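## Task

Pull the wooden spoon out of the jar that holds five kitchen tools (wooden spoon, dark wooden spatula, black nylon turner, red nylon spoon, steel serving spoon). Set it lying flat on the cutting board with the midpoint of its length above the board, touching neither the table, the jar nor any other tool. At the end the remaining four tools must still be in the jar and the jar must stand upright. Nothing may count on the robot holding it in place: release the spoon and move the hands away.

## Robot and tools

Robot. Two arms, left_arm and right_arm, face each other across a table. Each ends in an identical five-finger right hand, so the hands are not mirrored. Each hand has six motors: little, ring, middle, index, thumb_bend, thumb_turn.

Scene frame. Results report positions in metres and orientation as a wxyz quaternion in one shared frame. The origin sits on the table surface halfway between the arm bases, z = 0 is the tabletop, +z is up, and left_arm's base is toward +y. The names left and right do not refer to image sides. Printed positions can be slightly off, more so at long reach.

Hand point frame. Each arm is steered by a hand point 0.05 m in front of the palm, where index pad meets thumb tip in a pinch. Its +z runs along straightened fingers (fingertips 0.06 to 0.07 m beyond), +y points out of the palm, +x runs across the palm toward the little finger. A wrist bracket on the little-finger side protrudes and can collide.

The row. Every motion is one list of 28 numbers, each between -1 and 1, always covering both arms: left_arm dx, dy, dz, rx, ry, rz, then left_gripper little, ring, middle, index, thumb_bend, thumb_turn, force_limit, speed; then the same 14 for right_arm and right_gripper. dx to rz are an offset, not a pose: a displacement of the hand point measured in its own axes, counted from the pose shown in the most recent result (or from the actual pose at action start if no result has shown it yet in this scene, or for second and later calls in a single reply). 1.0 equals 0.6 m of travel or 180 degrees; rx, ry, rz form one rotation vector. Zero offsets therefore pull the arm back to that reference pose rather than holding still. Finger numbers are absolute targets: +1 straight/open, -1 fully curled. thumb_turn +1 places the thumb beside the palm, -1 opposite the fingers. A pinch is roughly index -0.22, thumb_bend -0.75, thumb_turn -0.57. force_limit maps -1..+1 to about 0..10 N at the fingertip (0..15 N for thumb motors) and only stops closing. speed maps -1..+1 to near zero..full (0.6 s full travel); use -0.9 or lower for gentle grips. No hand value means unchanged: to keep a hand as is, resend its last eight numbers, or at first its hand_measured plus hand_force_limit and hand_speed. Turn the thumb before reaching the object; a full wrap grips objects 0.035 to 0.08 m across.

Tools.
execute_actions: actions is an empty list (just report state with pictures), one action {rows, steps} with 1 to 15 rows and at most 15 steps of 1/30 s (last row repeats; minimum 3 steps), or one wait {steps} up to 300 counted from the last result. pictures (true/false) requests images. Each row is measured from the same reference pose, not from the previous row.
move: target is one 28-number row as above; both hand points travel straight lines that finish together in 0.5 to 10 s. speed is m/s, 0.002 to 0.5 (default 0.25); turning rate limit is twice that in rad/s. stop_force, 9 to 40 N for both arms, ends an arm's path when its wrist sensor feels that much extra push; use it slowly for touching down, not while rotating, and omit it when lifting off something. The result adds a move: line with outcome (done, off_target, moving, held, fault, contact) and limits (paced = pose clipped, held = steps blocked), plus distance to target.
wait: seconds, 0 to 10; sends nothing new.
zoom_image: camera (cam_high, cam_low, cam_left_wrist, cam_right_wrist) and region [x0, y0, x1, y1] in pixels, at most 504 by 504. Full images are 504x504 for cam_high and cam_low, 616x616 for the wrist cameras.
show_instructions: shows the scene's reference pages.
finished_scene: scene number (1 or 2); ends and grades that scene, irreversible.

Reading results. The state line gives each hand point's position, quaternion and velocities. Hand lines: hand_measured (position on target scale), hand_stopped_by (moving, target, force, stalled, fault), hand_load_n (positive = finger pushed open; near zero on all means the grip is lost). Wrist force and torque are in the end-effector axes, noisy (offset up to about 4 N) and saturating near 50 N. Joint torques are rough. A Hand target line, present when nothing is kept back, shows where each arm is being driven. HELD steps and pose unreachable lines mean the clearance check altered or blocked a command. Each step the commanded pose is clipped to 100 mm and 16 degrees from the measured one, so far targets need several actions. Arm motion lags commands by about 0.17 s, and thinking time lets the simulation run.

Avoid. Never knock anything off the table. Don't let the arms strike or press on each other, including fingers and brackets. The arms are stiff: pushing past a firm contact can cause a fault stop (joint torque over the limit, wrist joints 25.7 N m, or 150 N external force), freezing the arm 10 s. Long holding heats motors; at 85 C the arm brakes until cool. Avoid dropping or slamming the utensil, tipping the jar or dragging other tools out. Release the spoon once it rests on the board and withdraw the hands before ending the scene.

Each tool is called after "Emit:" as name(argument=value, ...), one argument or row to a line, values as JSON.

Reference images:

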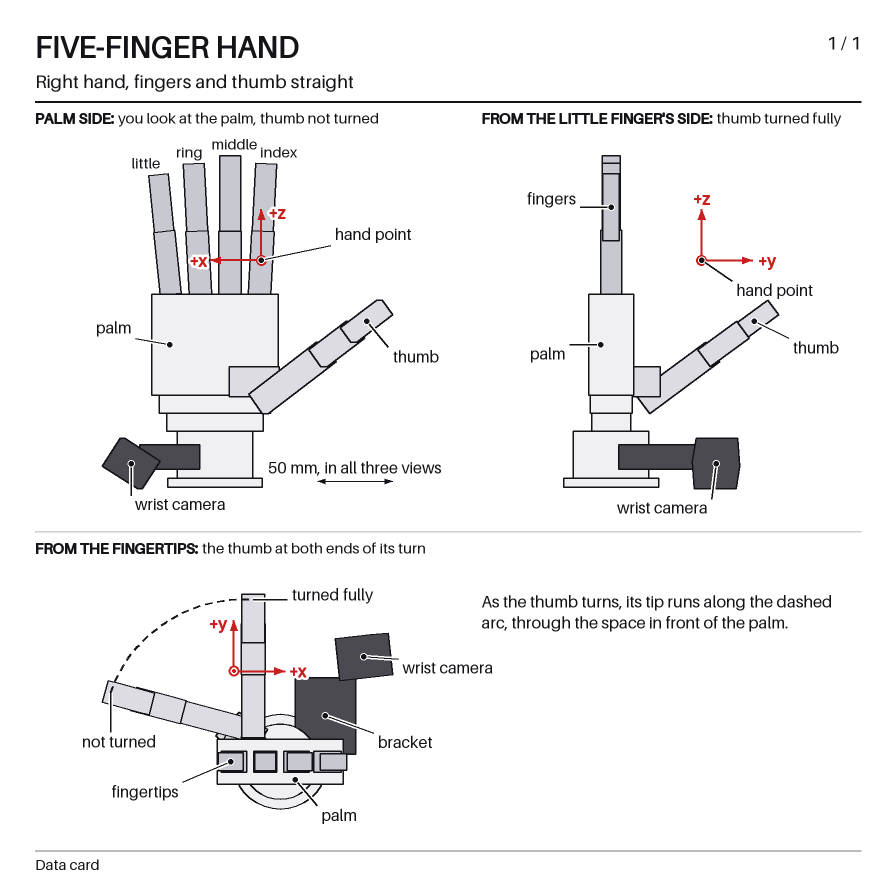

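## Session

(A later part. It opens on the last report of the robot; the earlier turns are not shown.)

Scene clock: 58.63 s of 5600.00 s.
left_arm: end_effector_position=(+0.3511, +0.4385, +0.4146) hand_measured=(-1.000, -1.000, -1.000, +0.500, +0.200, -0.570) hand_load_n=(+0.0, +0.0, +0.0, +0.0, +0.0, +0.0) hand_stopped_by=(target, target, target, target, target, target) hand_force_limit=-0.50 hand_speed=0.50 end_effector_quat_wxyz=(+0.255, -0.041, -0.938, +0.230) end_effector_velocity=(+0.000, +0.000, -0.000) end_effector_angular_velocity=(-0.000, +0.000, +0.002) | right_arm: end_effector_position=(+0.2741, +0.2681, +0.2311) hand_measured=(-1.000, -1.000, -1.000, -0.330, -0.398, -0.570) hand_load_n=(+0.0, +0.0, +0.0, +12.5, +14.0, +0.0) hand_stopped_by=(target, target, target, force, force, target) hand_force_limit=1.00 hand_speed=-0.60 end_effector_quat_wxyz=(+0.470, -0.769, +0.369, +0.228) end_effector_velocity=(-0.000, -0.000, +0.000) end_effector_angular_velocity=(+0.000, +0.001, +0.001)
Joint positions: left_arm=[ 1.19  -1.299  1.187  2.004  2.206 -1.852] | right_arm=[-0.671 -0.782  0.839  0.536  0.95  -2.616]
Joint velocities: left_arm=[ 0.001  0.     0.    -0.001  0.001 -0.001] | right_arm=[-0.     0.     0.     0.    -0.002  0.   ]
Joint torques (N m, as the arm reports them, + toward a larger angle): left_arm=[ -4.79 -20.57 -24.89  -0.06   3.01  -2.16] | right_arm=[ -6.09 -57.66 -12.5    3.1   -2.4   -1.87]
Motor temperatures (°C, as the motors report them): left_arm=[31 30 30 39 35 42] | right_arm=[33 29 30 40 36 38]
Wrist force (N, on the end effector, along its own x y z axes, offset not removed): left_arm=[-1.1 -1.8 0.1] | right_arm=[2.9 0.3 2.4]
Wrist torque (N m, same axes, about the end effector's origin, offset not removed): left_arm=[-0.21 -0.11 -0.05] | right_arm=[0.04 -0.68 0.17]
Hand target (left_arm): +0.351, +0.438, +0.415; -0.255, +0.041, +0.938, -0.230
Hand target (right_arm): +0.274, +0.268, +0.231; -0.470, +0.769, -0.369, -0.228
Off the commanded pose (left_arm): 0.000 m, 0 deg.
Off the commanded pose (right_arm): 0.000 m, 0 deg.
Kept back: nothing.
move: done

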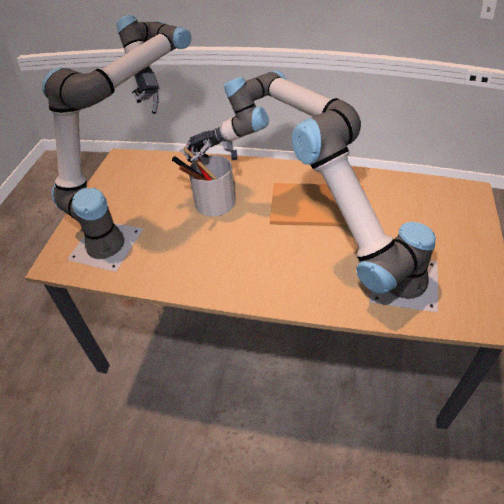

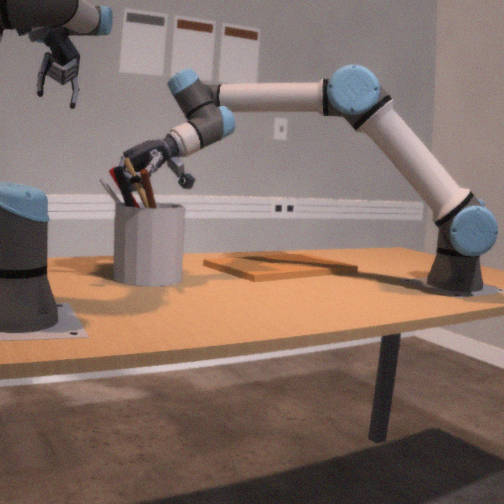

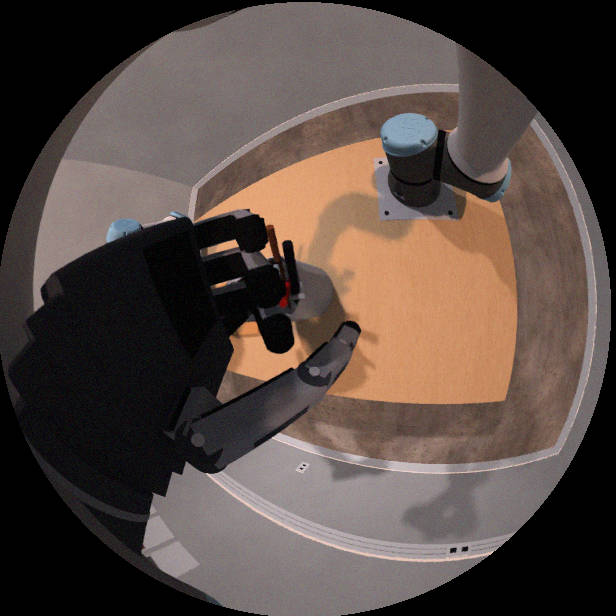

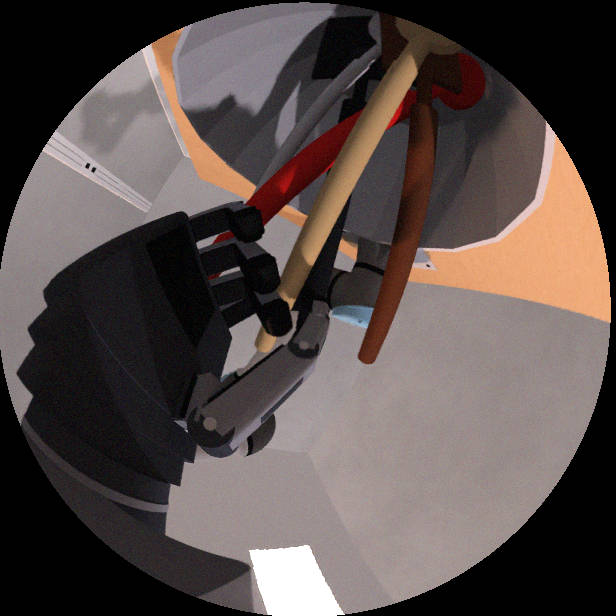

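Emit:
move(
  target=[0,0,0,0,0,0,-1,-1,-1,0.5,0.2,-0.57,-0.5,0.5, -0.065,-0.055,-0.005,0,0,0,-1,-1,-1,-0.6,-1,-0.57,1,-0.6],
  speed=0.03,
)

Emit:
zoom_image(
  camera="cam_low",
  region=[80, 120, 280, 260],
)

Emit:
zoom_image(
  camera="cam_high",
  region=[130, 110, 290, 230],
)

Scene clock: 60.97 s of 5600.00 s.
left_arm: end_effector_position=(+0.3511, +0.4385, +0.4146) hand_measured=(-1.000, -1.000, -1.000, +0.500, +0.200, -0.570) hand_load_n=(+0.0, +0.0, +0.0, +0.0, +0.0, +0.0) hand_stopped_by=(target, target, target, target, target, target) hand_force_limit=-0.50 hand_speed=0.50 end_effector_quat_wxyz=(+0.255, -0.041, -0.938, +0.230) end_effector_velocity=(-0.000, +0.000, -0.000) end_effector_angular_velocity=(+0.001, +0.001, -0.000) | right_arm: end_effector_position=(+0.2755, +0.2886, +0.2776) hand_measured=(-1.000, -1.000, -1.000, -0.330, -0.398, -0.570) hand_load_n=(+0.0, +0.0, +0.0, +12.5, +14.0, +0.0) hand_stopped_by=(target, target, target, force, force, target) hand_force_limit=1.00 hand_speed=-0.60 end_effector_quat_wxyz=(+0.470, -0.769, +0.369, +0.228) end_effector_velocity=(-0.001, +0.001, +0.002) end_effector_angular_velocity=(-0.002, +0.001, +0.002)
Joint positions: left_arm=[ 1.19  -1.299  1.187  2.004  2.206 -1.852] | right_arm=[-0.652 -0.711  0.592  0.704  0.966 -2.603]
Joint velocities: left_arm=[-0.     0.     0.001  0.001 -0.    -0.   ] | right_arm=[ 0.002  0.009 -0.022  0.016 -0.    -0.001]
Joint torques (N m, as the arm reports them, + toward a larger angle): left_arm=[ -4.58 -20.13 -24.89  -0.01   3.09  -2.11] | right_arm=[ 13.15 -40.45 -31.01   3.29   1.54   0.16]
Motor temperatures (°C, as the motors report them): left_arm=[31 30 30 39 35 42] | right_arm=[33 29 30 40 36 38]
Wrist force (N, on the end effector, along its own x y z axes, offset not removed): left_arm=[0.0 -1.0 -0.1] | right_arm=[0.1 0.3 2.0]
Wrist torque (N m, same axes, about the end effector's origin, offset not removed): left_arm=[-0.07 -0.25 0.15] | right_arm=[0.13 -0.20 -0.07]
Hand target (left_arm): +0.351, +0.438, +0.415; -0.255, +0.041, +0.938, -0.230
Hand target (right_arm): +0.276, +0.289, +0.278; -0.470, +0.769, -0.369, -0.228
Off the commanded pose (left_arm): 0.000 m, 0 deg.
Off the commanded pose (right_arm): 0.000 m, 0 deg.
Kept back: nothing.
move: done

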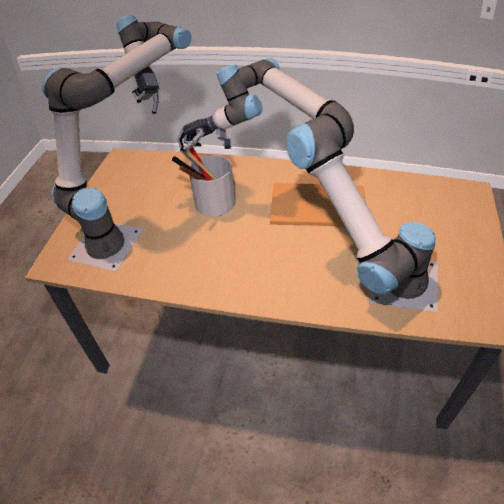

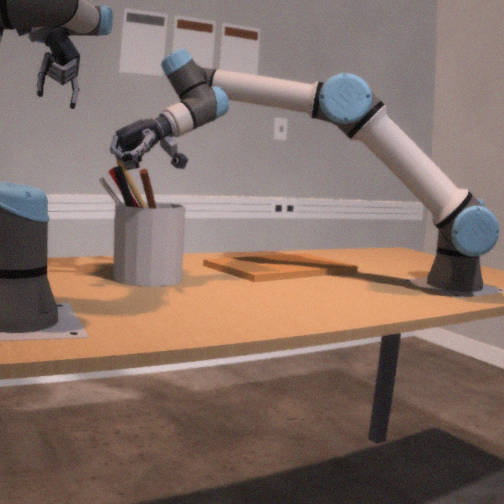

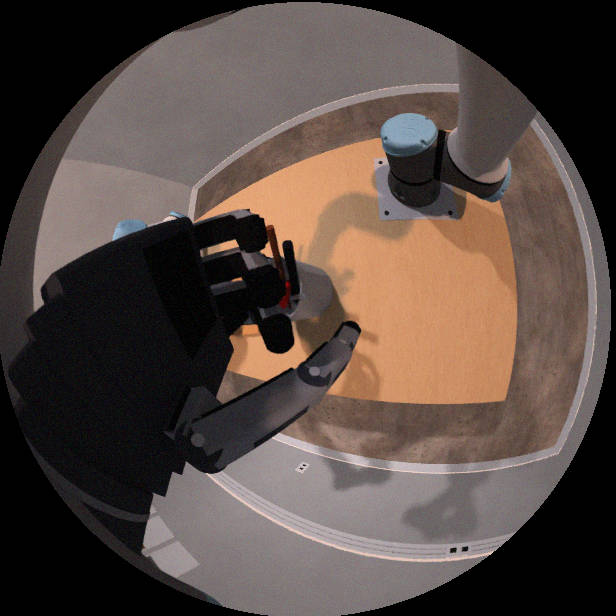

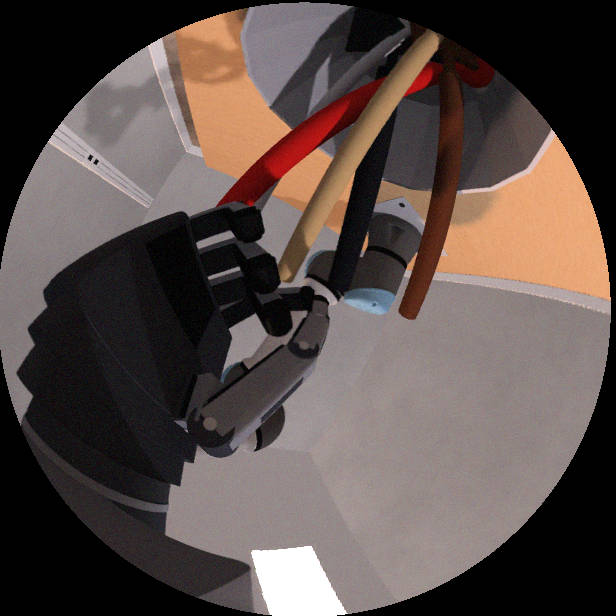

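Region (80, 120, 280, 260) of cam_low's 504x504 image, scaled by 2.520, with more detail than that image has; it fills the top 353 rows of this view, and the rest is white.

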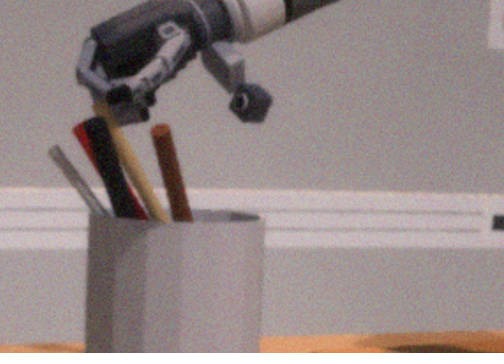

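Region (130, 110, 290, 230) of cam_high's 504x504 image, scaled by 3.150, with more detail than that image has; it fills the top 378 rows of this view, and the rest is white.

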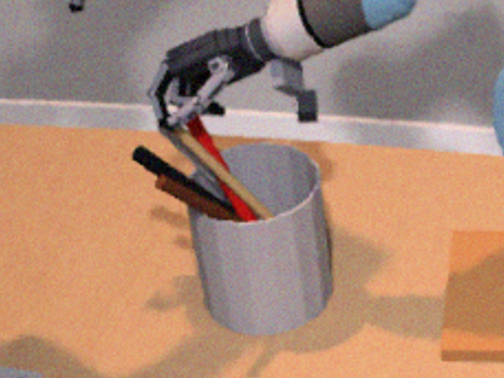

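Emit:
move(
  target=[0,0,0,0,0,0,-1,-1,-1,0.5,0.2,-0.57,-0.5,0.5, 0,0,0,0,0,0,-1,-1,-1,0.5,0.2,-0.57,1,0.5],
)

Emit:
move(
  target=[0,0,0,0,0,0,-1,-1,-1,0.5,0.2,-0.57,-0.5,0.5, 0.071,0.035,0.0,0,0,0,-1,-1,-1,0.5,0.2,-0.57,1,0.5],
  speed=0.03,
)

Emit:
move(
  target=[0,0,0,0,0,0,-1,-1,-1,0.5,0.2,-0.57,-0.5,0.5, 0,0,0,0,0,0,-1,-1,-1,-0.6,-1,-0.57,0.6,-0.6],
)

Emit:
zoom_image(
  camera="cam_low",
  region=[80, 120, 280, 260],
)

Scene clock: 61.90 s of 5600.00 s.
left_arm: end_effector_position=(+0.3511, +0.4385, +0.4146) hand_measured=(-1.000, -1.000, -1.000, +0.500, +0.200, -0.570) hand_load_n=(+0.0, +0.0, +0.0, +0.0, +0.0, +0.0) hand_stopped_by=(target, target, target, target, target, target) hand_force_limit=-0.50 hand_speed=0.50 end_effector_quat_wxyz=(+0.255, -0.041, -0.938, +0.230) end_effector_velocity=(+0.000, +0.001, +0.000) end_effector_angular_velocity=(+0.000, -0.001, +0.001) | right_arm: end_effector_position=(+0.2754, +0.2886, +0.2776) hand_measured=(-1.000, -1.000, -1.000, +0.500, +0.200, -0.570) hand_load_n=(+0.0, +0.0, +0.0, +0.0, +0.0, +0.0) hand_stopped_by=(target, target, target, target, target, target) hand_force_limit=1.00 hand_speed=0.50 end_effector_quat_wxyz=(+0.470, -0.769, +0.369, +0.228) end_effector_velocity=(-0.001, +0.000, -0.000) end_effector_angular_velocity=(+0.001, +0.000, +0.002)
Joint positions: left_arm=[ 1.19  -1.299  1.187  2.004  2.206 -1.852] | right_arm=[-0.652 -0.711  0.592  0.704  0.966 -2.603]
Joint velocities: left_arm=[ 0.001 -0.    -0.    -0.    -0.001  0.   ] | right_arm=[ 0.001 -0.     0.001 -0.001 -0.001 -0.   ]
Joint torques (N m, as the arm reports them, + toward a larger angle): left_arm=[ -4.98 -20.17 -24.8   -0.14   3.12  -2.14] | right_arm=[  4.15 -59.56 -11.25  -2.17   0.5    2.61]
Motor temperatures (°C, as the motors report them): left_arm=[31 30 30 39 35 42] | right_arm=[33 29 30 40 36 38]
Wrist force (N, on the end effector, along its own x y z axes, offset not removed): left_arm=[-1.1 -0.9 1.5] | right_arm=[0.2 2.8 3.7]
Wrist torque (N m, same axes, about the end effector's origin, offset not removed): left_arm=[-0.22 -0.05 -0.06] | right_arm=[0.33 -0.30 0.00]
Hand target (left_arm): +0.351, +0.438, +0.415; -0.255, +0.041, +0.938, -0.230
Hand target (right_arm): +0.275, +0.289, +0.278; -0.470, +0.769, -0.369, -0.228
Off the commanded pose (left_arm): 0.000 m, 0 deg.
Off the commanded pose (right_arm): 0.000 m, 0 deg.
Kept back: nothing.
move: done

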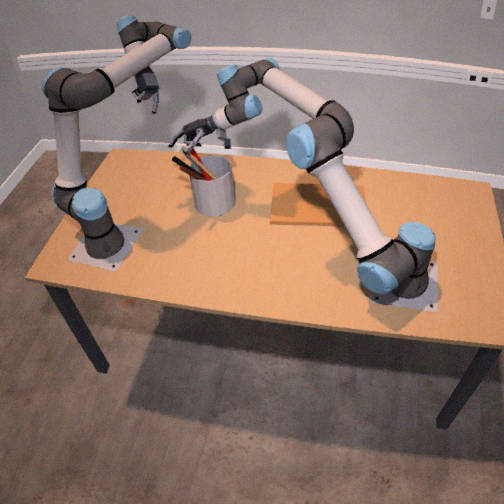

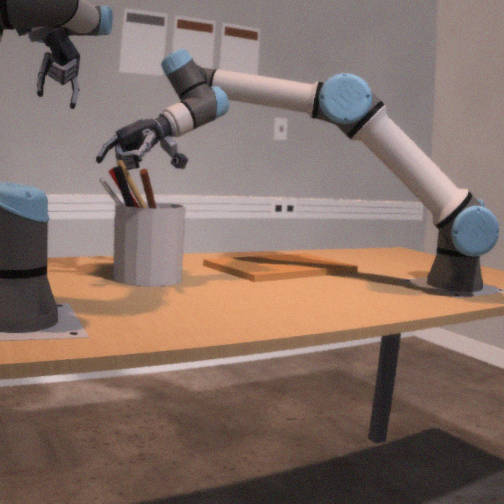

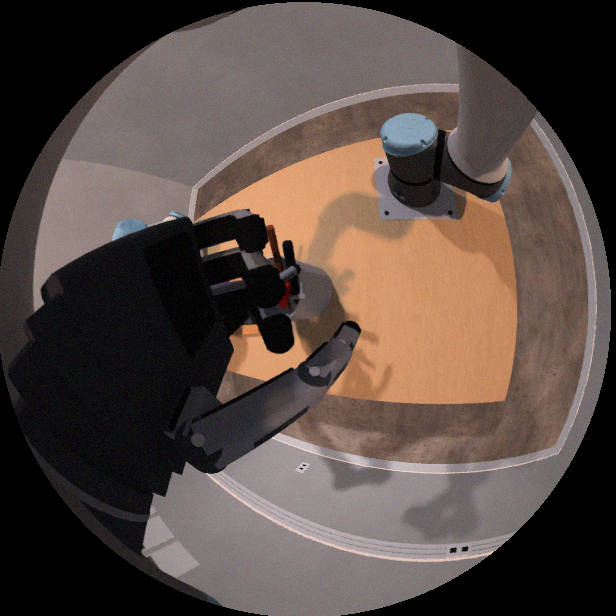

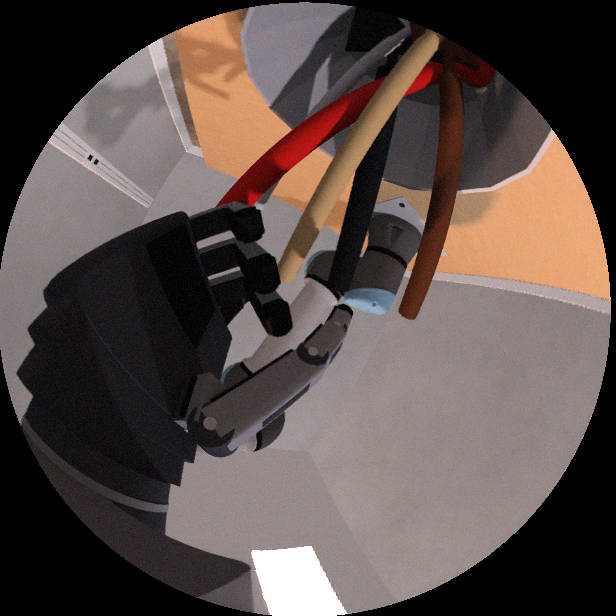

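Scene clock: 63.87 s of 5600.00 s.
left_arm: end_effector_position=(+0.3511, +0.4385, +0.4146) hand_measured=(-1.000, -1.000, -1.000, +0.500, +0.200, -0.570) hand_load_n=(+0.0, +0.0, +0.0, +0.0, +0.0, +0.0) hand_stopped_by=(target, target, target, target, target, target) hand_force_limit=-0.50 hand_speed=0.50 end_effector_quat_wxyz=(+0.255, -0.041, -0.938, +0.230) end_effector_velocity=(-0.000, -0.000, -0.000) end_effector_angular_velocity=(-0.002, -0.003, -0.002) | right_arm: end_effector_position=(+0.2855, +0.2677, +0.2365) hand_measured=(-1.000, -1.000, -1.000, +0.500, +0.200, -0.570) hand_load_n=(+0.0, +0.0, +0.0, +0.0, +0.0, +0.0) hand_stopped_by=(target, target, target, target, target, target) hand_force_limit=1.00 hand_speed=0.50 end_effector_quat_wxyz=(+0.470, -0.769, +0.369, +0.228) end_effector_velocity=(+0.001, -0.001, -0.002) end_effector_angular_velocity=(+0.001, -0.000, -0.001)
Joint positions: left_arm=[ 1.19  -1.299  1.187  2.004  2.206 -1.852] | right_arm=[-0.685 -0.764  0.794  0.568  0.938 -2.625]
Joint velocities: left_arm=[-0.001 -0.001  0.    -0.002 -0.     0.   ] | right_arm=[-0.003 -0.003  0.011 -0.009 -0.002 -0.001]
Joint torques (N m, as the arm reports them, + toward a larger angle): left_arm=[ -4.31 -20.46 -24.91  -0.1    3.04  -2.15] | right_arm=[-12.94 -55.96 -12.76  -2.01  -2.24  -2.33]
Motor temperatures (°C, as the motors report them): left_arm=[31 30 30 39 35 42] | right_arm=[33 29 30 40 36 38]
Wrist force (N, on the end effector, along its own x y z axes, offset not removed): left_arm=[0.2 -1.1 1.4] | right_arm=[2.1 1.6 2.3]
Wrist torque (N m, same axes, about the end effector's origin, offset not removed): left_arm=[-0.15 -0.30 0.15] | right_arm=[0.37 -0.61 0.07]
Hand target (left_arm): +0.351, +0.438, +0.415; -0.255, +0.041, +0.938, -0.230
Hand target (right_arm): +0.286, +0.268, +0.236; -0.470, +0.769, -0.369, -0.228
Off the commanded pose (left_arm): 0.000 m, 0 deg.
Off the commanded pose (right_arm): 0.000 m, 0 deg.
Kept back: nothing.
move: done

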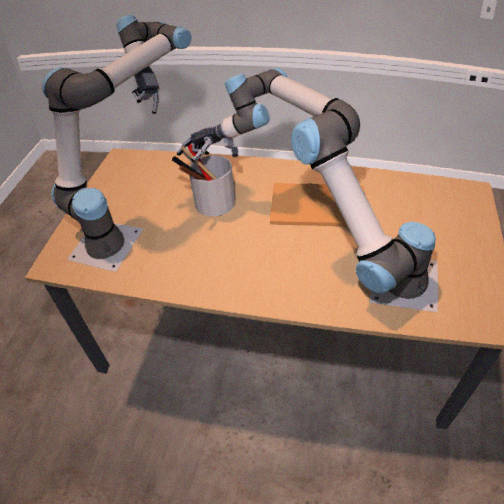

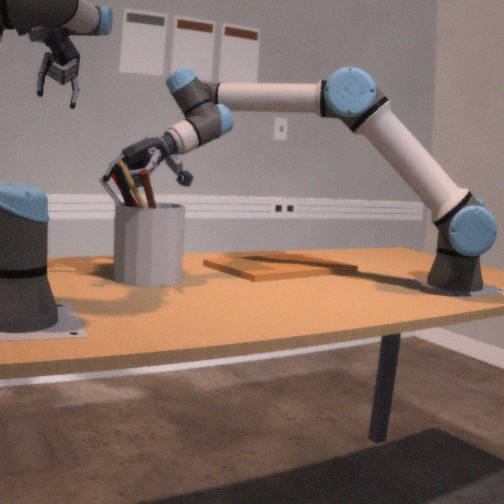

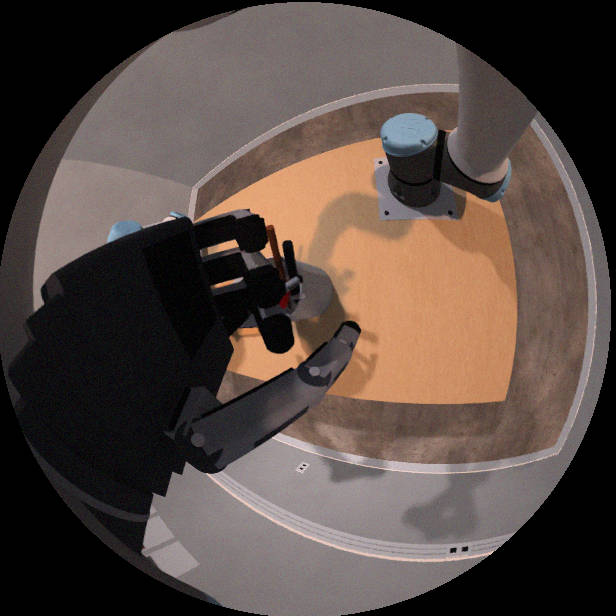

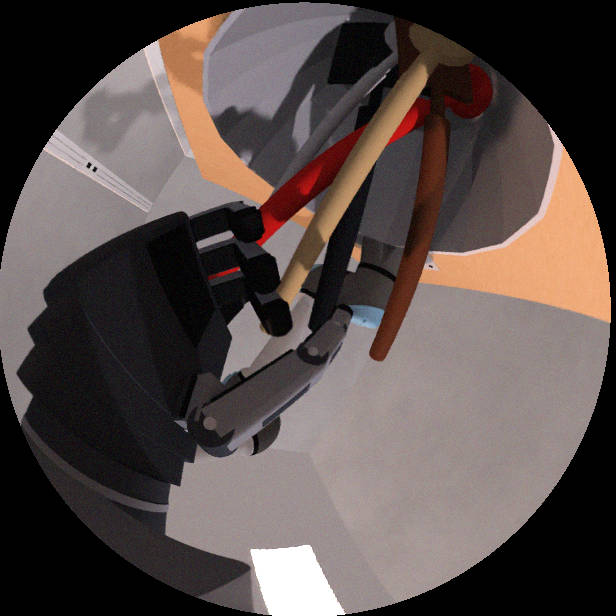

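Scene clock: 65.60 s of 5600.00 s.
left_arm: end_effector_position=(+0.3511, +0.4385, +0.4146) hand_measured=(-1.000, -1.000, -1.000, +0.500, +0.200, -0.570) hand_load_n=(+0.0, +0.0, +0.0, +0.0, +0.0, +0.0) hand_stopped_by=(target, target, target, target, target, target) hand_force_limit=-0.50 hand_speed=0.50 end_effector_quat_wxyz=(+0.255, -0.041, -0.938, +0.230) end_effector_velocity=(+0.000, -0.000, -0.001) end_effector_angular_velocity=(+0.000, -0.000, +0.000) | right_arm: end_effector_position=(+0.2856, +0.2677, +0.2365) hand_measured=(-1.000, -1.000, -1.000, -0.330, -0.382, -0.570) hand_load_n=(+0.0, +0.0, +0.0, +12.5, +11.5, +0.0) hand_stopped_by=(target, target, target, force, force, target) hand_force_limit=0.60 hand_speed=-0.60 end_effector_quat_wxyz=(+0.470, -0.769, +0.369, +0.228) end_effector_velocity=(-0.001, +0.000, +0.000) end_effector_angular_velocity=(+0.001, -0.001, +0.003)
Joint positions: left_arm=[ 1.19  -1.299  1.187  2.004  2.206 -1.852] | right_arm=[-0.685 -0.764  0.794  0.568  0.938 -2.625]
Joint velocities: left_arm=[-0.     0.001  0.    -0.002 -0.    -0.001] | right_arm=[ 0.001  0.     0.     0.    -0.002 -0.002]
Joint torques (N m, as the arm reports them, + toward a larger angle): left_arm=[ -4.95 -20.16 -24.35   0.     3.04  -2.19] | right_arm=[ 12.3  -40.85 -30.95   3.06   1.41  -0.74]
Motor temperatures (°C, as the motors report them): left_arm=[31 30 30 39 35 42] | right_arm=[33 29 30 40 36 38]
Wrist force (N, on the end effector, along its own x y z axes, offset not removed): left_arm=[0.5 0.2 0.3] | right_arm=[-0.9 1.9 1.9]
Wrist torque (N m, same axes, about the end effector's origin, offset not removed): left_arm=[0.04 -0.39 0.22] | right_arm=[0.45 -0.08 -0.07]
Hand target (left_arm): +0.351, +0.438, +0.415; -0.255, +0.041, +0.938, -0.230
Hand target (right_arm): +0.286, +0.268, +0.237; -0.470, +0.769, -0.369, -0.228
Off the commanded pose (left_arm): 0.000 m, 0 deg.
Off the commanded pose (right_arm): 0.000 m, 0 deg.
Kept back: nothing.
move: done

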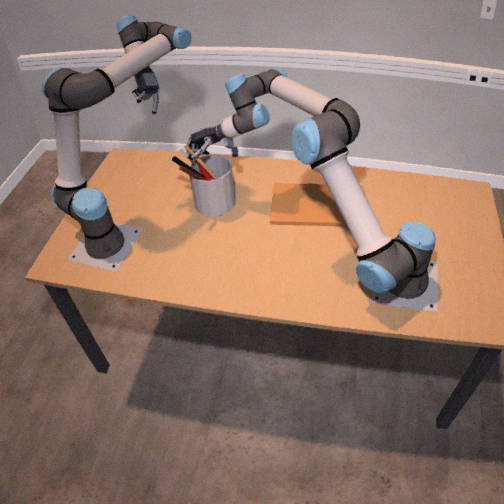

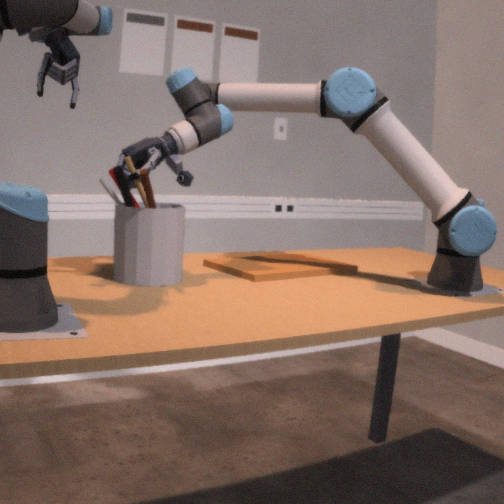

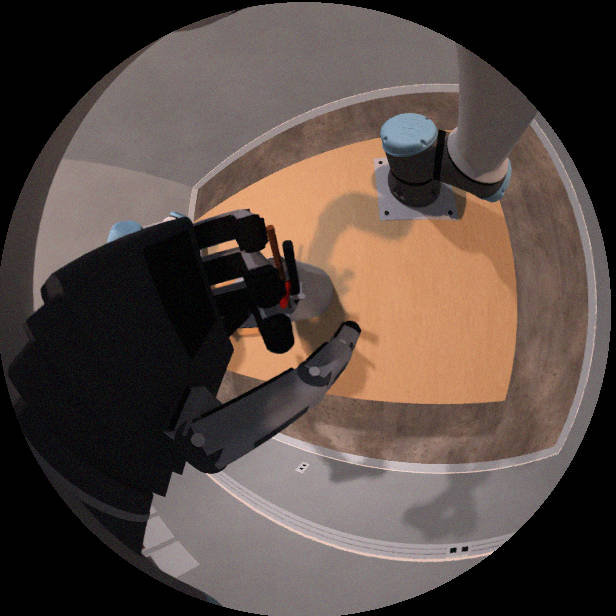

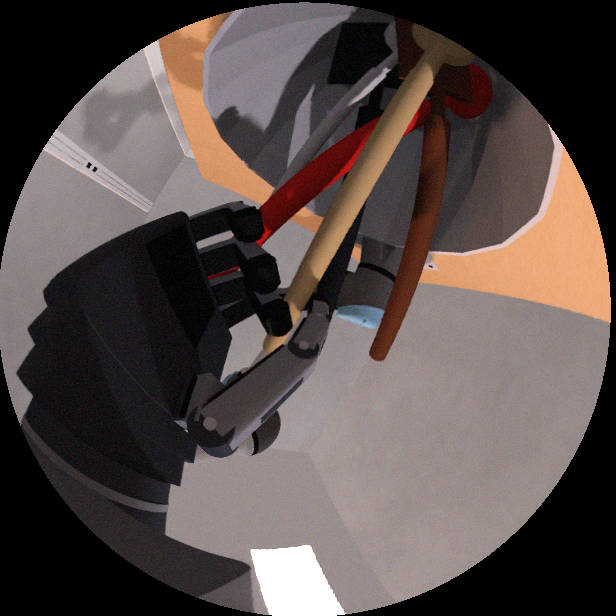

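Region (80, 120, 280, 260) of cam_low's 504x504 image, scaled by 2.520, with more detail than that image has; it fills the top 353 rows of this view, and the rest is white.

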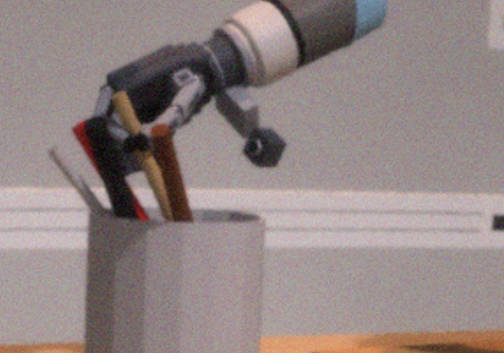

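Emit:
move(
  target=[0,0,0,0,0,0,-1,-1,-1,0.5,0.2,-0.57,-0.5,0.5, 0,0,0,0,0,0,-1,-1,-1,-1,0.1,-0.57,0.6,-0.3],
)

Emit:
move(
  target=[0,0,0,0,0,0,-1,-1,-1,0.5,0.2,-0.57,-0.5,0.5, 0,0,0,0,0,0,-1,-1,-1,-1,-1,-0.57,0.6,-0.3],
)

Emit:
zoom_image(
  camera="cam_low",
  region=[80, 120, 280, 260],
)

Scene clock: 66.77 s of 5600.00 s.
left_arm: end_effector_position=(+0.3511, +0.4385, +0.4146) hand_measured=(-1.000, -1.000, -1.000, +0.500, +0.200, -0.570) hand_load_n=(+0.0, +0.0, +0.0, +0.0, +0.0, +0.0) hand_stopped_by=(target, target, target, target, target, target) hand_force_limit=-0.50 hand_speed=0.50 end_effector_quat_wxyz=(+0.255, -0.041, -0.938, +0.230) end_effector_velocity=(+0.001, -0.000, -0.000) end_effector_angular_velocity=(-0.000, -0.000, +0.001) | right_arm: end_effector_position=(+0.2856, +0.2677, +0.2365) hand_measured=(-1.000, -1.000, -1.000, -0.330, +0.100, -0.570) hand_load_n=(+0.0, +0.0, +0.0, +0.0, +0.0, +0.0) hand_stopped_by=(target, target, target, force, target, target) hand_force_limit=0.60 hand_speed=-0.30 end_effector_quat_wxyz=(+0.470, -0.769, +0.369, +0.228) end_effector_velocity=(-0.001, +0.000, +0.000) end_effector_angular_velocity=(+0.000, +0.001, +0.001)
Joint positions: left_arm=[ 1.19  -1.299  1.187  2.004  2.206 -1.852] | right_arm=[-0.685 -0.764  0.794  0.568  0.938 -2.625]
Joint velocities: left_arm=[ 0.001  0.001 -0.    -0.001  0.     0.   ] | right_arm=[ 0.    -0.    -0.    -0.    -0.001  0.001]
Joint torques (N m, as the arm reports them, + toward a larger angle): left_arm=[ -5.05 -20.49 -24.3   -0.09   3.07  -2.21] | right_arm=[  8.59 -41.26 -29.78   3.36   1.34  -0.35]
Motor temperatures (°C, as the motors report them): left_arm=[31 30 30 39 35 42] | right_arm=[33 29 30 40 36 38]
Wrist force (N, on the end effector, along its own x y z axes, offset not removed): left_arm=[0.2 -1.0 1.0] | right_arm=[-0.1 1.4 2.9]
Wrist torque (N m, same axes, about the end effector's origin, offset not removed): left_arm=[-0.22 -0.39 0.10] | right_arm=[0.21 -0.26 0.00]
Hand target (left_arm): +0.351, +0.438, +0.415; -0.255, +0.041, +0.938, -0.230
Hand target (right_arm): +0.286, +0.268, +0.237; -0.470, +0.769, -0.369, -0.228
Off the commanded pose (left_arm): 0.000 m, 0 deg.
Off the commanded pose (right_arm): 0.000 m, 0 deg.
Kept back: nothing.
move: done

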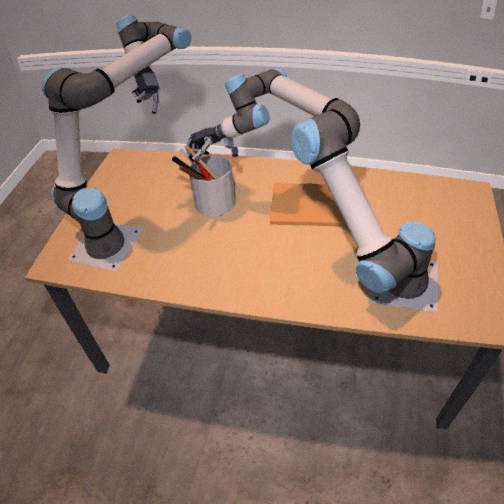

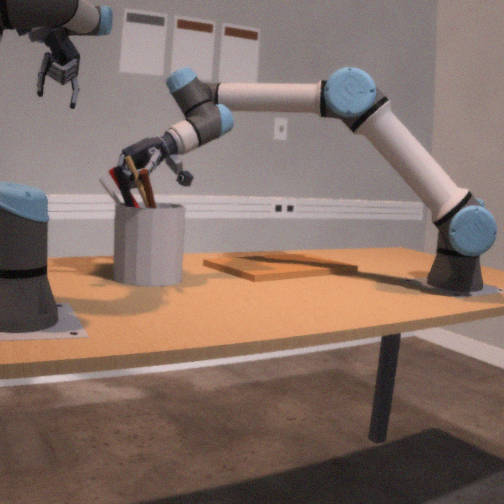

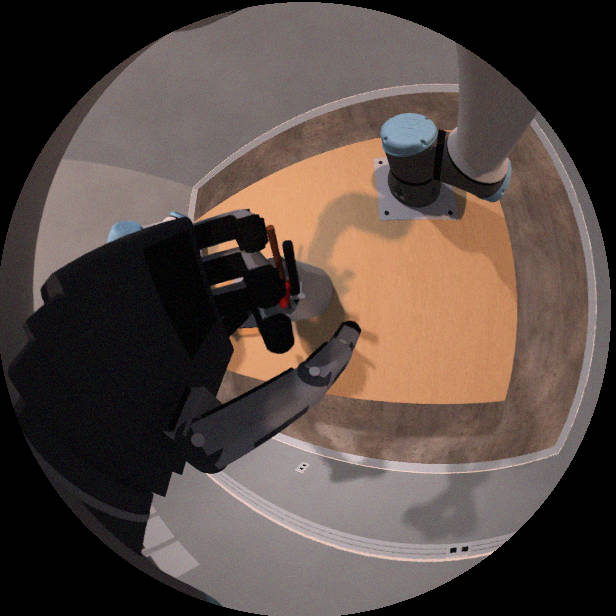

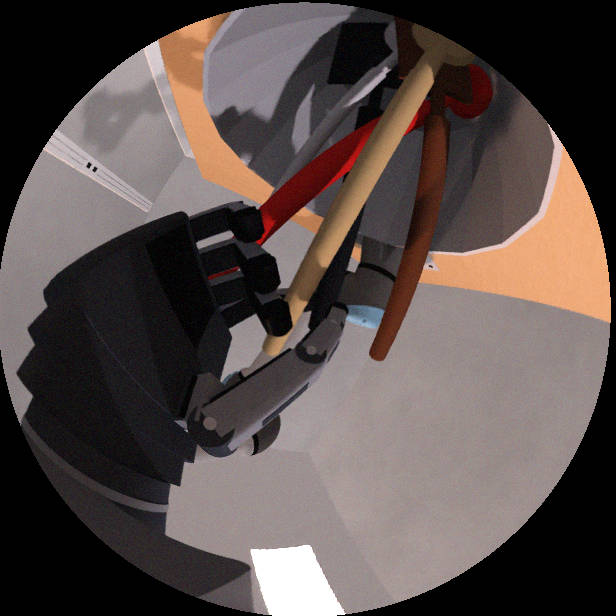

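Scene clock: 67.70 s of 5600.00 s.
left_arm: end_effector_position=(+0.3511, +0.4385, +0.4146) hand_measured=(-1.000, -1.000, -1.000, +0.500, +0.200, -0.570) hand_load_n=(+0.0, +0.0, +0.0, +0.0, +0.0, +0.0) hand_stopped_by=(target, target, target, target, target, target) hand_force_limit=-0.50 hand_speed=0.50 end_effector_quat_wxyz=(+0.255, -0.041, -0.938, +0.230) end_effector_velocity=(-0.001, -0.000, +0.001) end_effector_angular_velocity=(-0.002, +0.001, -0.001) | right_arm: end_effector_position=(+0.2856, +0.2677, +0.2365) hand_measured=(-1.000, -1.000, -1.000, -0.330, -0.340, -0.570) hand_load_n=(+0.0, +0.0, +0.0, +1.5, +12.5, +0.5) hand_stopped_by=(target, target, target, force, force, target) hand_force_limit=0.60 hand_speed=-0.30 end_effector_quat_wxyz=(+0.470, -0.769, +0.369, +0.228) end_effector_velocity=(+0.000, -0.000, -0.000) end_effector_angular_velocity=(-0.000, -0.001, -0.001)
Joint positions: left_arm=[ 1.19  -1.299  1.187  2.004  2.206 -1.852] | right_arm=[-0.685 -0.764  0.794  0.568  0.938 -2.625]
Joint velocities: left_arm=[-0.001 -0.001  0.     0.001  0.002  0.001] | right_arm=[-0.    -0.     0.     0.     0.002 -0.   ]
Joint torques (N m, as the arm reports them, + toward a larger angle): left_arm=[ -4.87 -20.56 -24.79  -0.02   2.99  -2.06] | right_arm=[  8.1  -40.54 -30.34   3.19   1.33  -0.34]
Motor temperatures (°C, as the motors report them): left_arm=[31 30 30 39 35 42] | right_arm=[33 29 30 40 36 38]
Wrist force (N, on the end effector, along its own x y z axes, offset not removed): left_arm=[-0.9 -1.7 2.7] | right_arm=[1.8 1.6 3.1]
Wrist torque (N m, same axes, about the end effector's origin, offset not removed): left_arm=[-0.39 -0.17 0.03] | right_arm=[0.15 -0.72 0.11]
Hand target (left_arm): +0.351, +0.438, +0.415; -0.255, +0.041, +0.938, -0.230
Hand target (right_arm): +0.286, +0.268, +0.237; -0.470, +0.769, -0.369, -0.228
Off the commanded pose (left_arm): 0.000 m, 0 deg.
Off the commanded pose (right_arm): 0.000 m, 0 deg.
Kept back: nothing.
move: done

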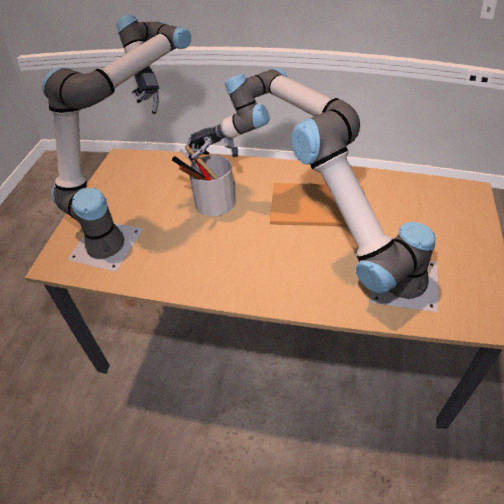

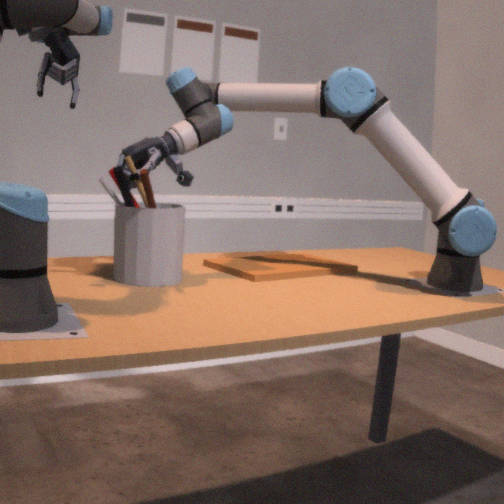

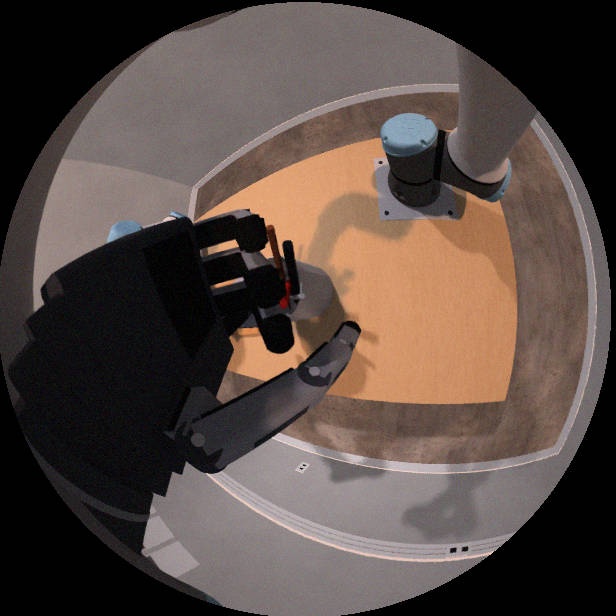

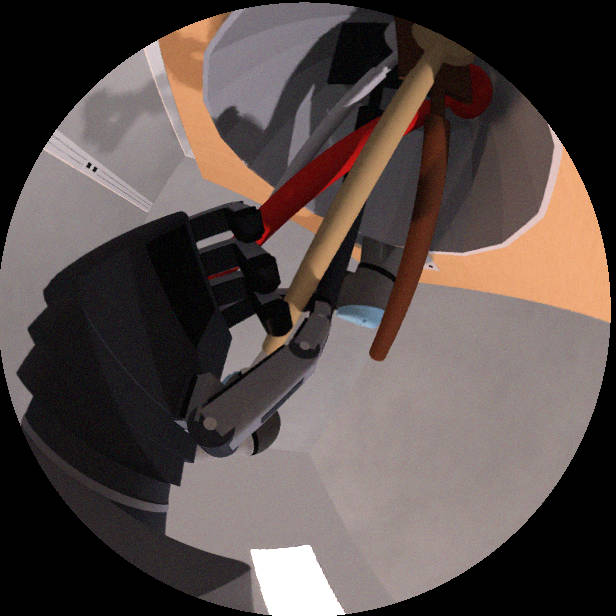

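Region (80, 120, 280, 260) of cam_low's 504x504 image, scaled by 2.520, with more detail than that image has; it fills the top 353 rows of this view, and the rest is white.

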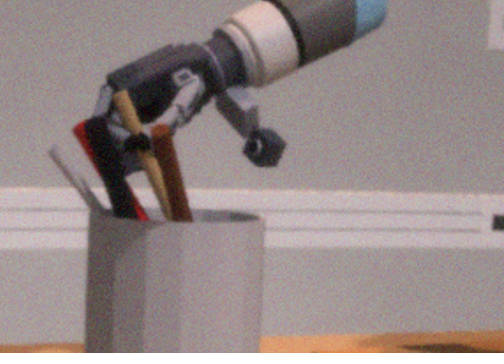

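Emit:
move(
  target=[0,0,0,0,0,0,-1,-1,-1,0.5,0.2,-0.57,-0.5,0.5, -0.065,-0.055,-0.005,0,0,0,-1,-1,-1,-1,-1,-0.57,0.6,-0.3],
  speed=0.03,
)

Emit:
zoom_image(
  camera="cam_low",
  region=[80, 120, 280, 260],
)

Scene clock: 70.03 s of 5600.00 s.
left_arm: end_effector_position=(+0.3511, +0.4385, +0.4146) hand_measured=(-1.000, -1.000, -1.000, +0.500, +0.200, -0.570) hand_load_n=(+0.0, +0.0, +0.0, +0.0, +0.0, +0.0) hand_stopped_by=(target, target, target, target, target, target) hand_force_limit=-0.50 hand_speed=0.50 end_effector_quat_wxyz=(+0.255, -0.041, -0.938, +0.230) end_effector_velocity=(-0.000, -0.000, +0.000) end_effector_angular_velocity=(-0.001, -0.001, -0.001) | right_arm: end_effector_position=(+0.2870, +0.2881, +0.2831) hand_measured=(-1.000, -1.000, -1.000, -0.330, -0.340, -0.570) hand_load_n=(+0.0, +0.0, +0.0, +1.5, +12.5, +0.5) hand_stopped_by=(target, target, target, force, force, target) hand_force_limit=0.60 hand_speed=-0.30 end_effector_quat_wxyz=(+0.470, -0.769, +0.369, +0.228) end_effector_velocity=(-0.000, +0.002, +0.003) end_effector_angular_velocity=(-0.002, +0.000, +0.001)
Joint positions: left_arm=[ 1.19  -1.299  1.187  2.004  2.206 -1.852] | right_arm=[-0.666 -0.683  0.528  0.746  0.954 -2.612]
Joint velocities: left_arm=[-0.001 -0.    -0.    -0.     0.     0.001] | right_arm=[ 0.002  0.011 -0.027  0.019  0.001 -0.001]
Joint torques (N m, as the arm reports them, + toward a larger angle): left_arm=[ -4.59 -20.25 -24.71   0.1    3.03  -2.16] | right_arm=[ 14.52 -39.75 -29.39   3.26   1.28  -1.45]
Motor temperatures (°C, as the motors report them): left_arm=[31 30 30 39 35 42] | right_arm=[33 29 30 40 36 38]
Wrist force (N, on the end effector, along its own x y z axes, offset not removed): left_arm=[0.4 -0.2 0.7] | right_arm=[1.7 3.9 3.9]
Wrist torque (N m, same axes, about the end effector's origin, offset not removed): left_arm=[-0.04 -0.31 0.16] | right_arm=[0.57 -0.51 0.12]
Hand target (left_arm): +0.351, +0.438, +0.415; -0.255, +0.041, +0.938, -0.230
Hand target (right_arm): +0.287, +0.288, +0.283; -0.470, +0.769, -0.369, -0.228
Off the commanded pose (left_arm): 0.000 m, 0 deg.
Off the commanded pose (right_arm): 0.000 m, 0 deg.
Kept back: nothing.
move: done

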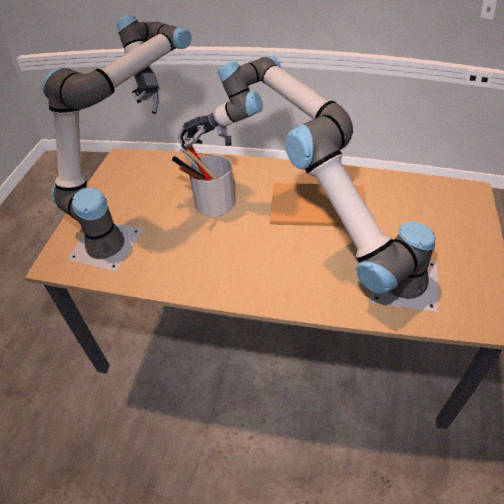

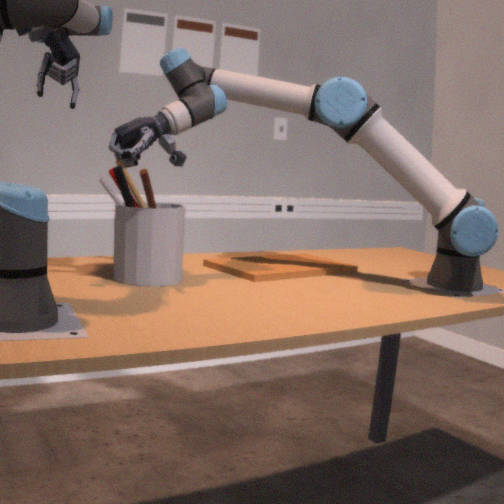

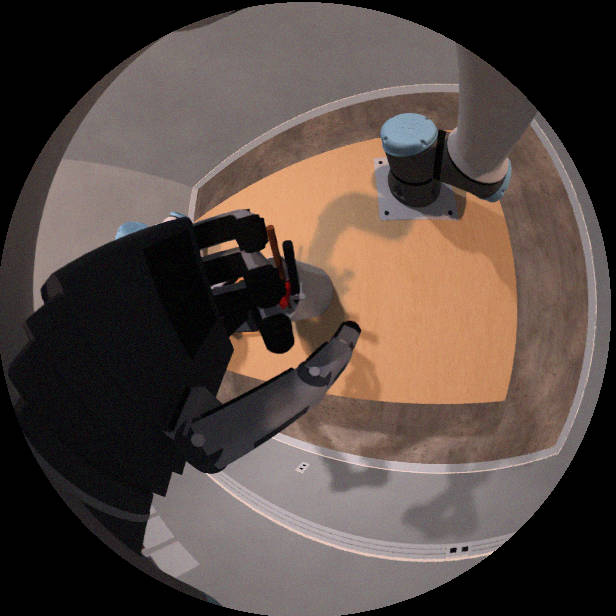

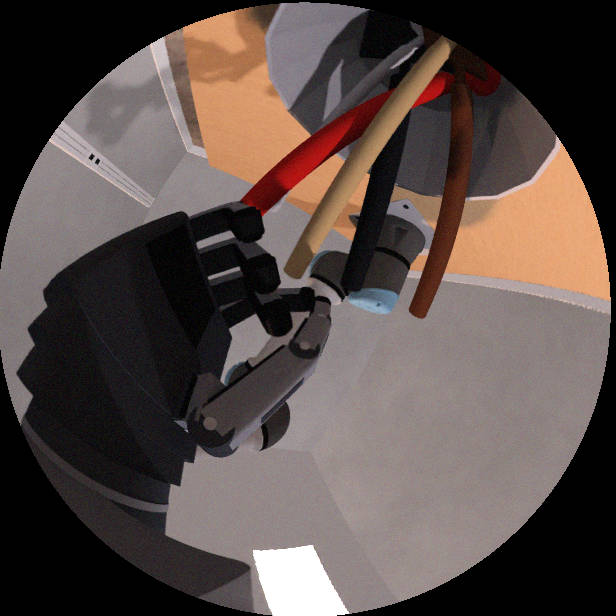

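Region (80, 120, 280, 260) of cam_low's 504x504 image, scaled by 2.520, with more detail than that image has; it fills the top 353 rows of this view, and the rest is white.

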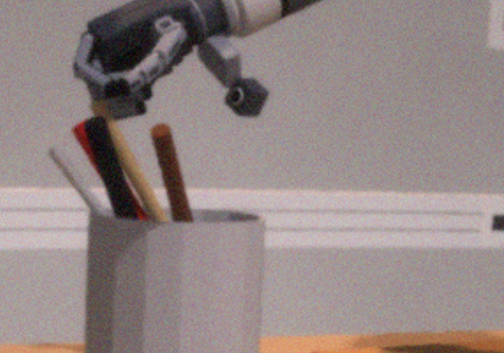

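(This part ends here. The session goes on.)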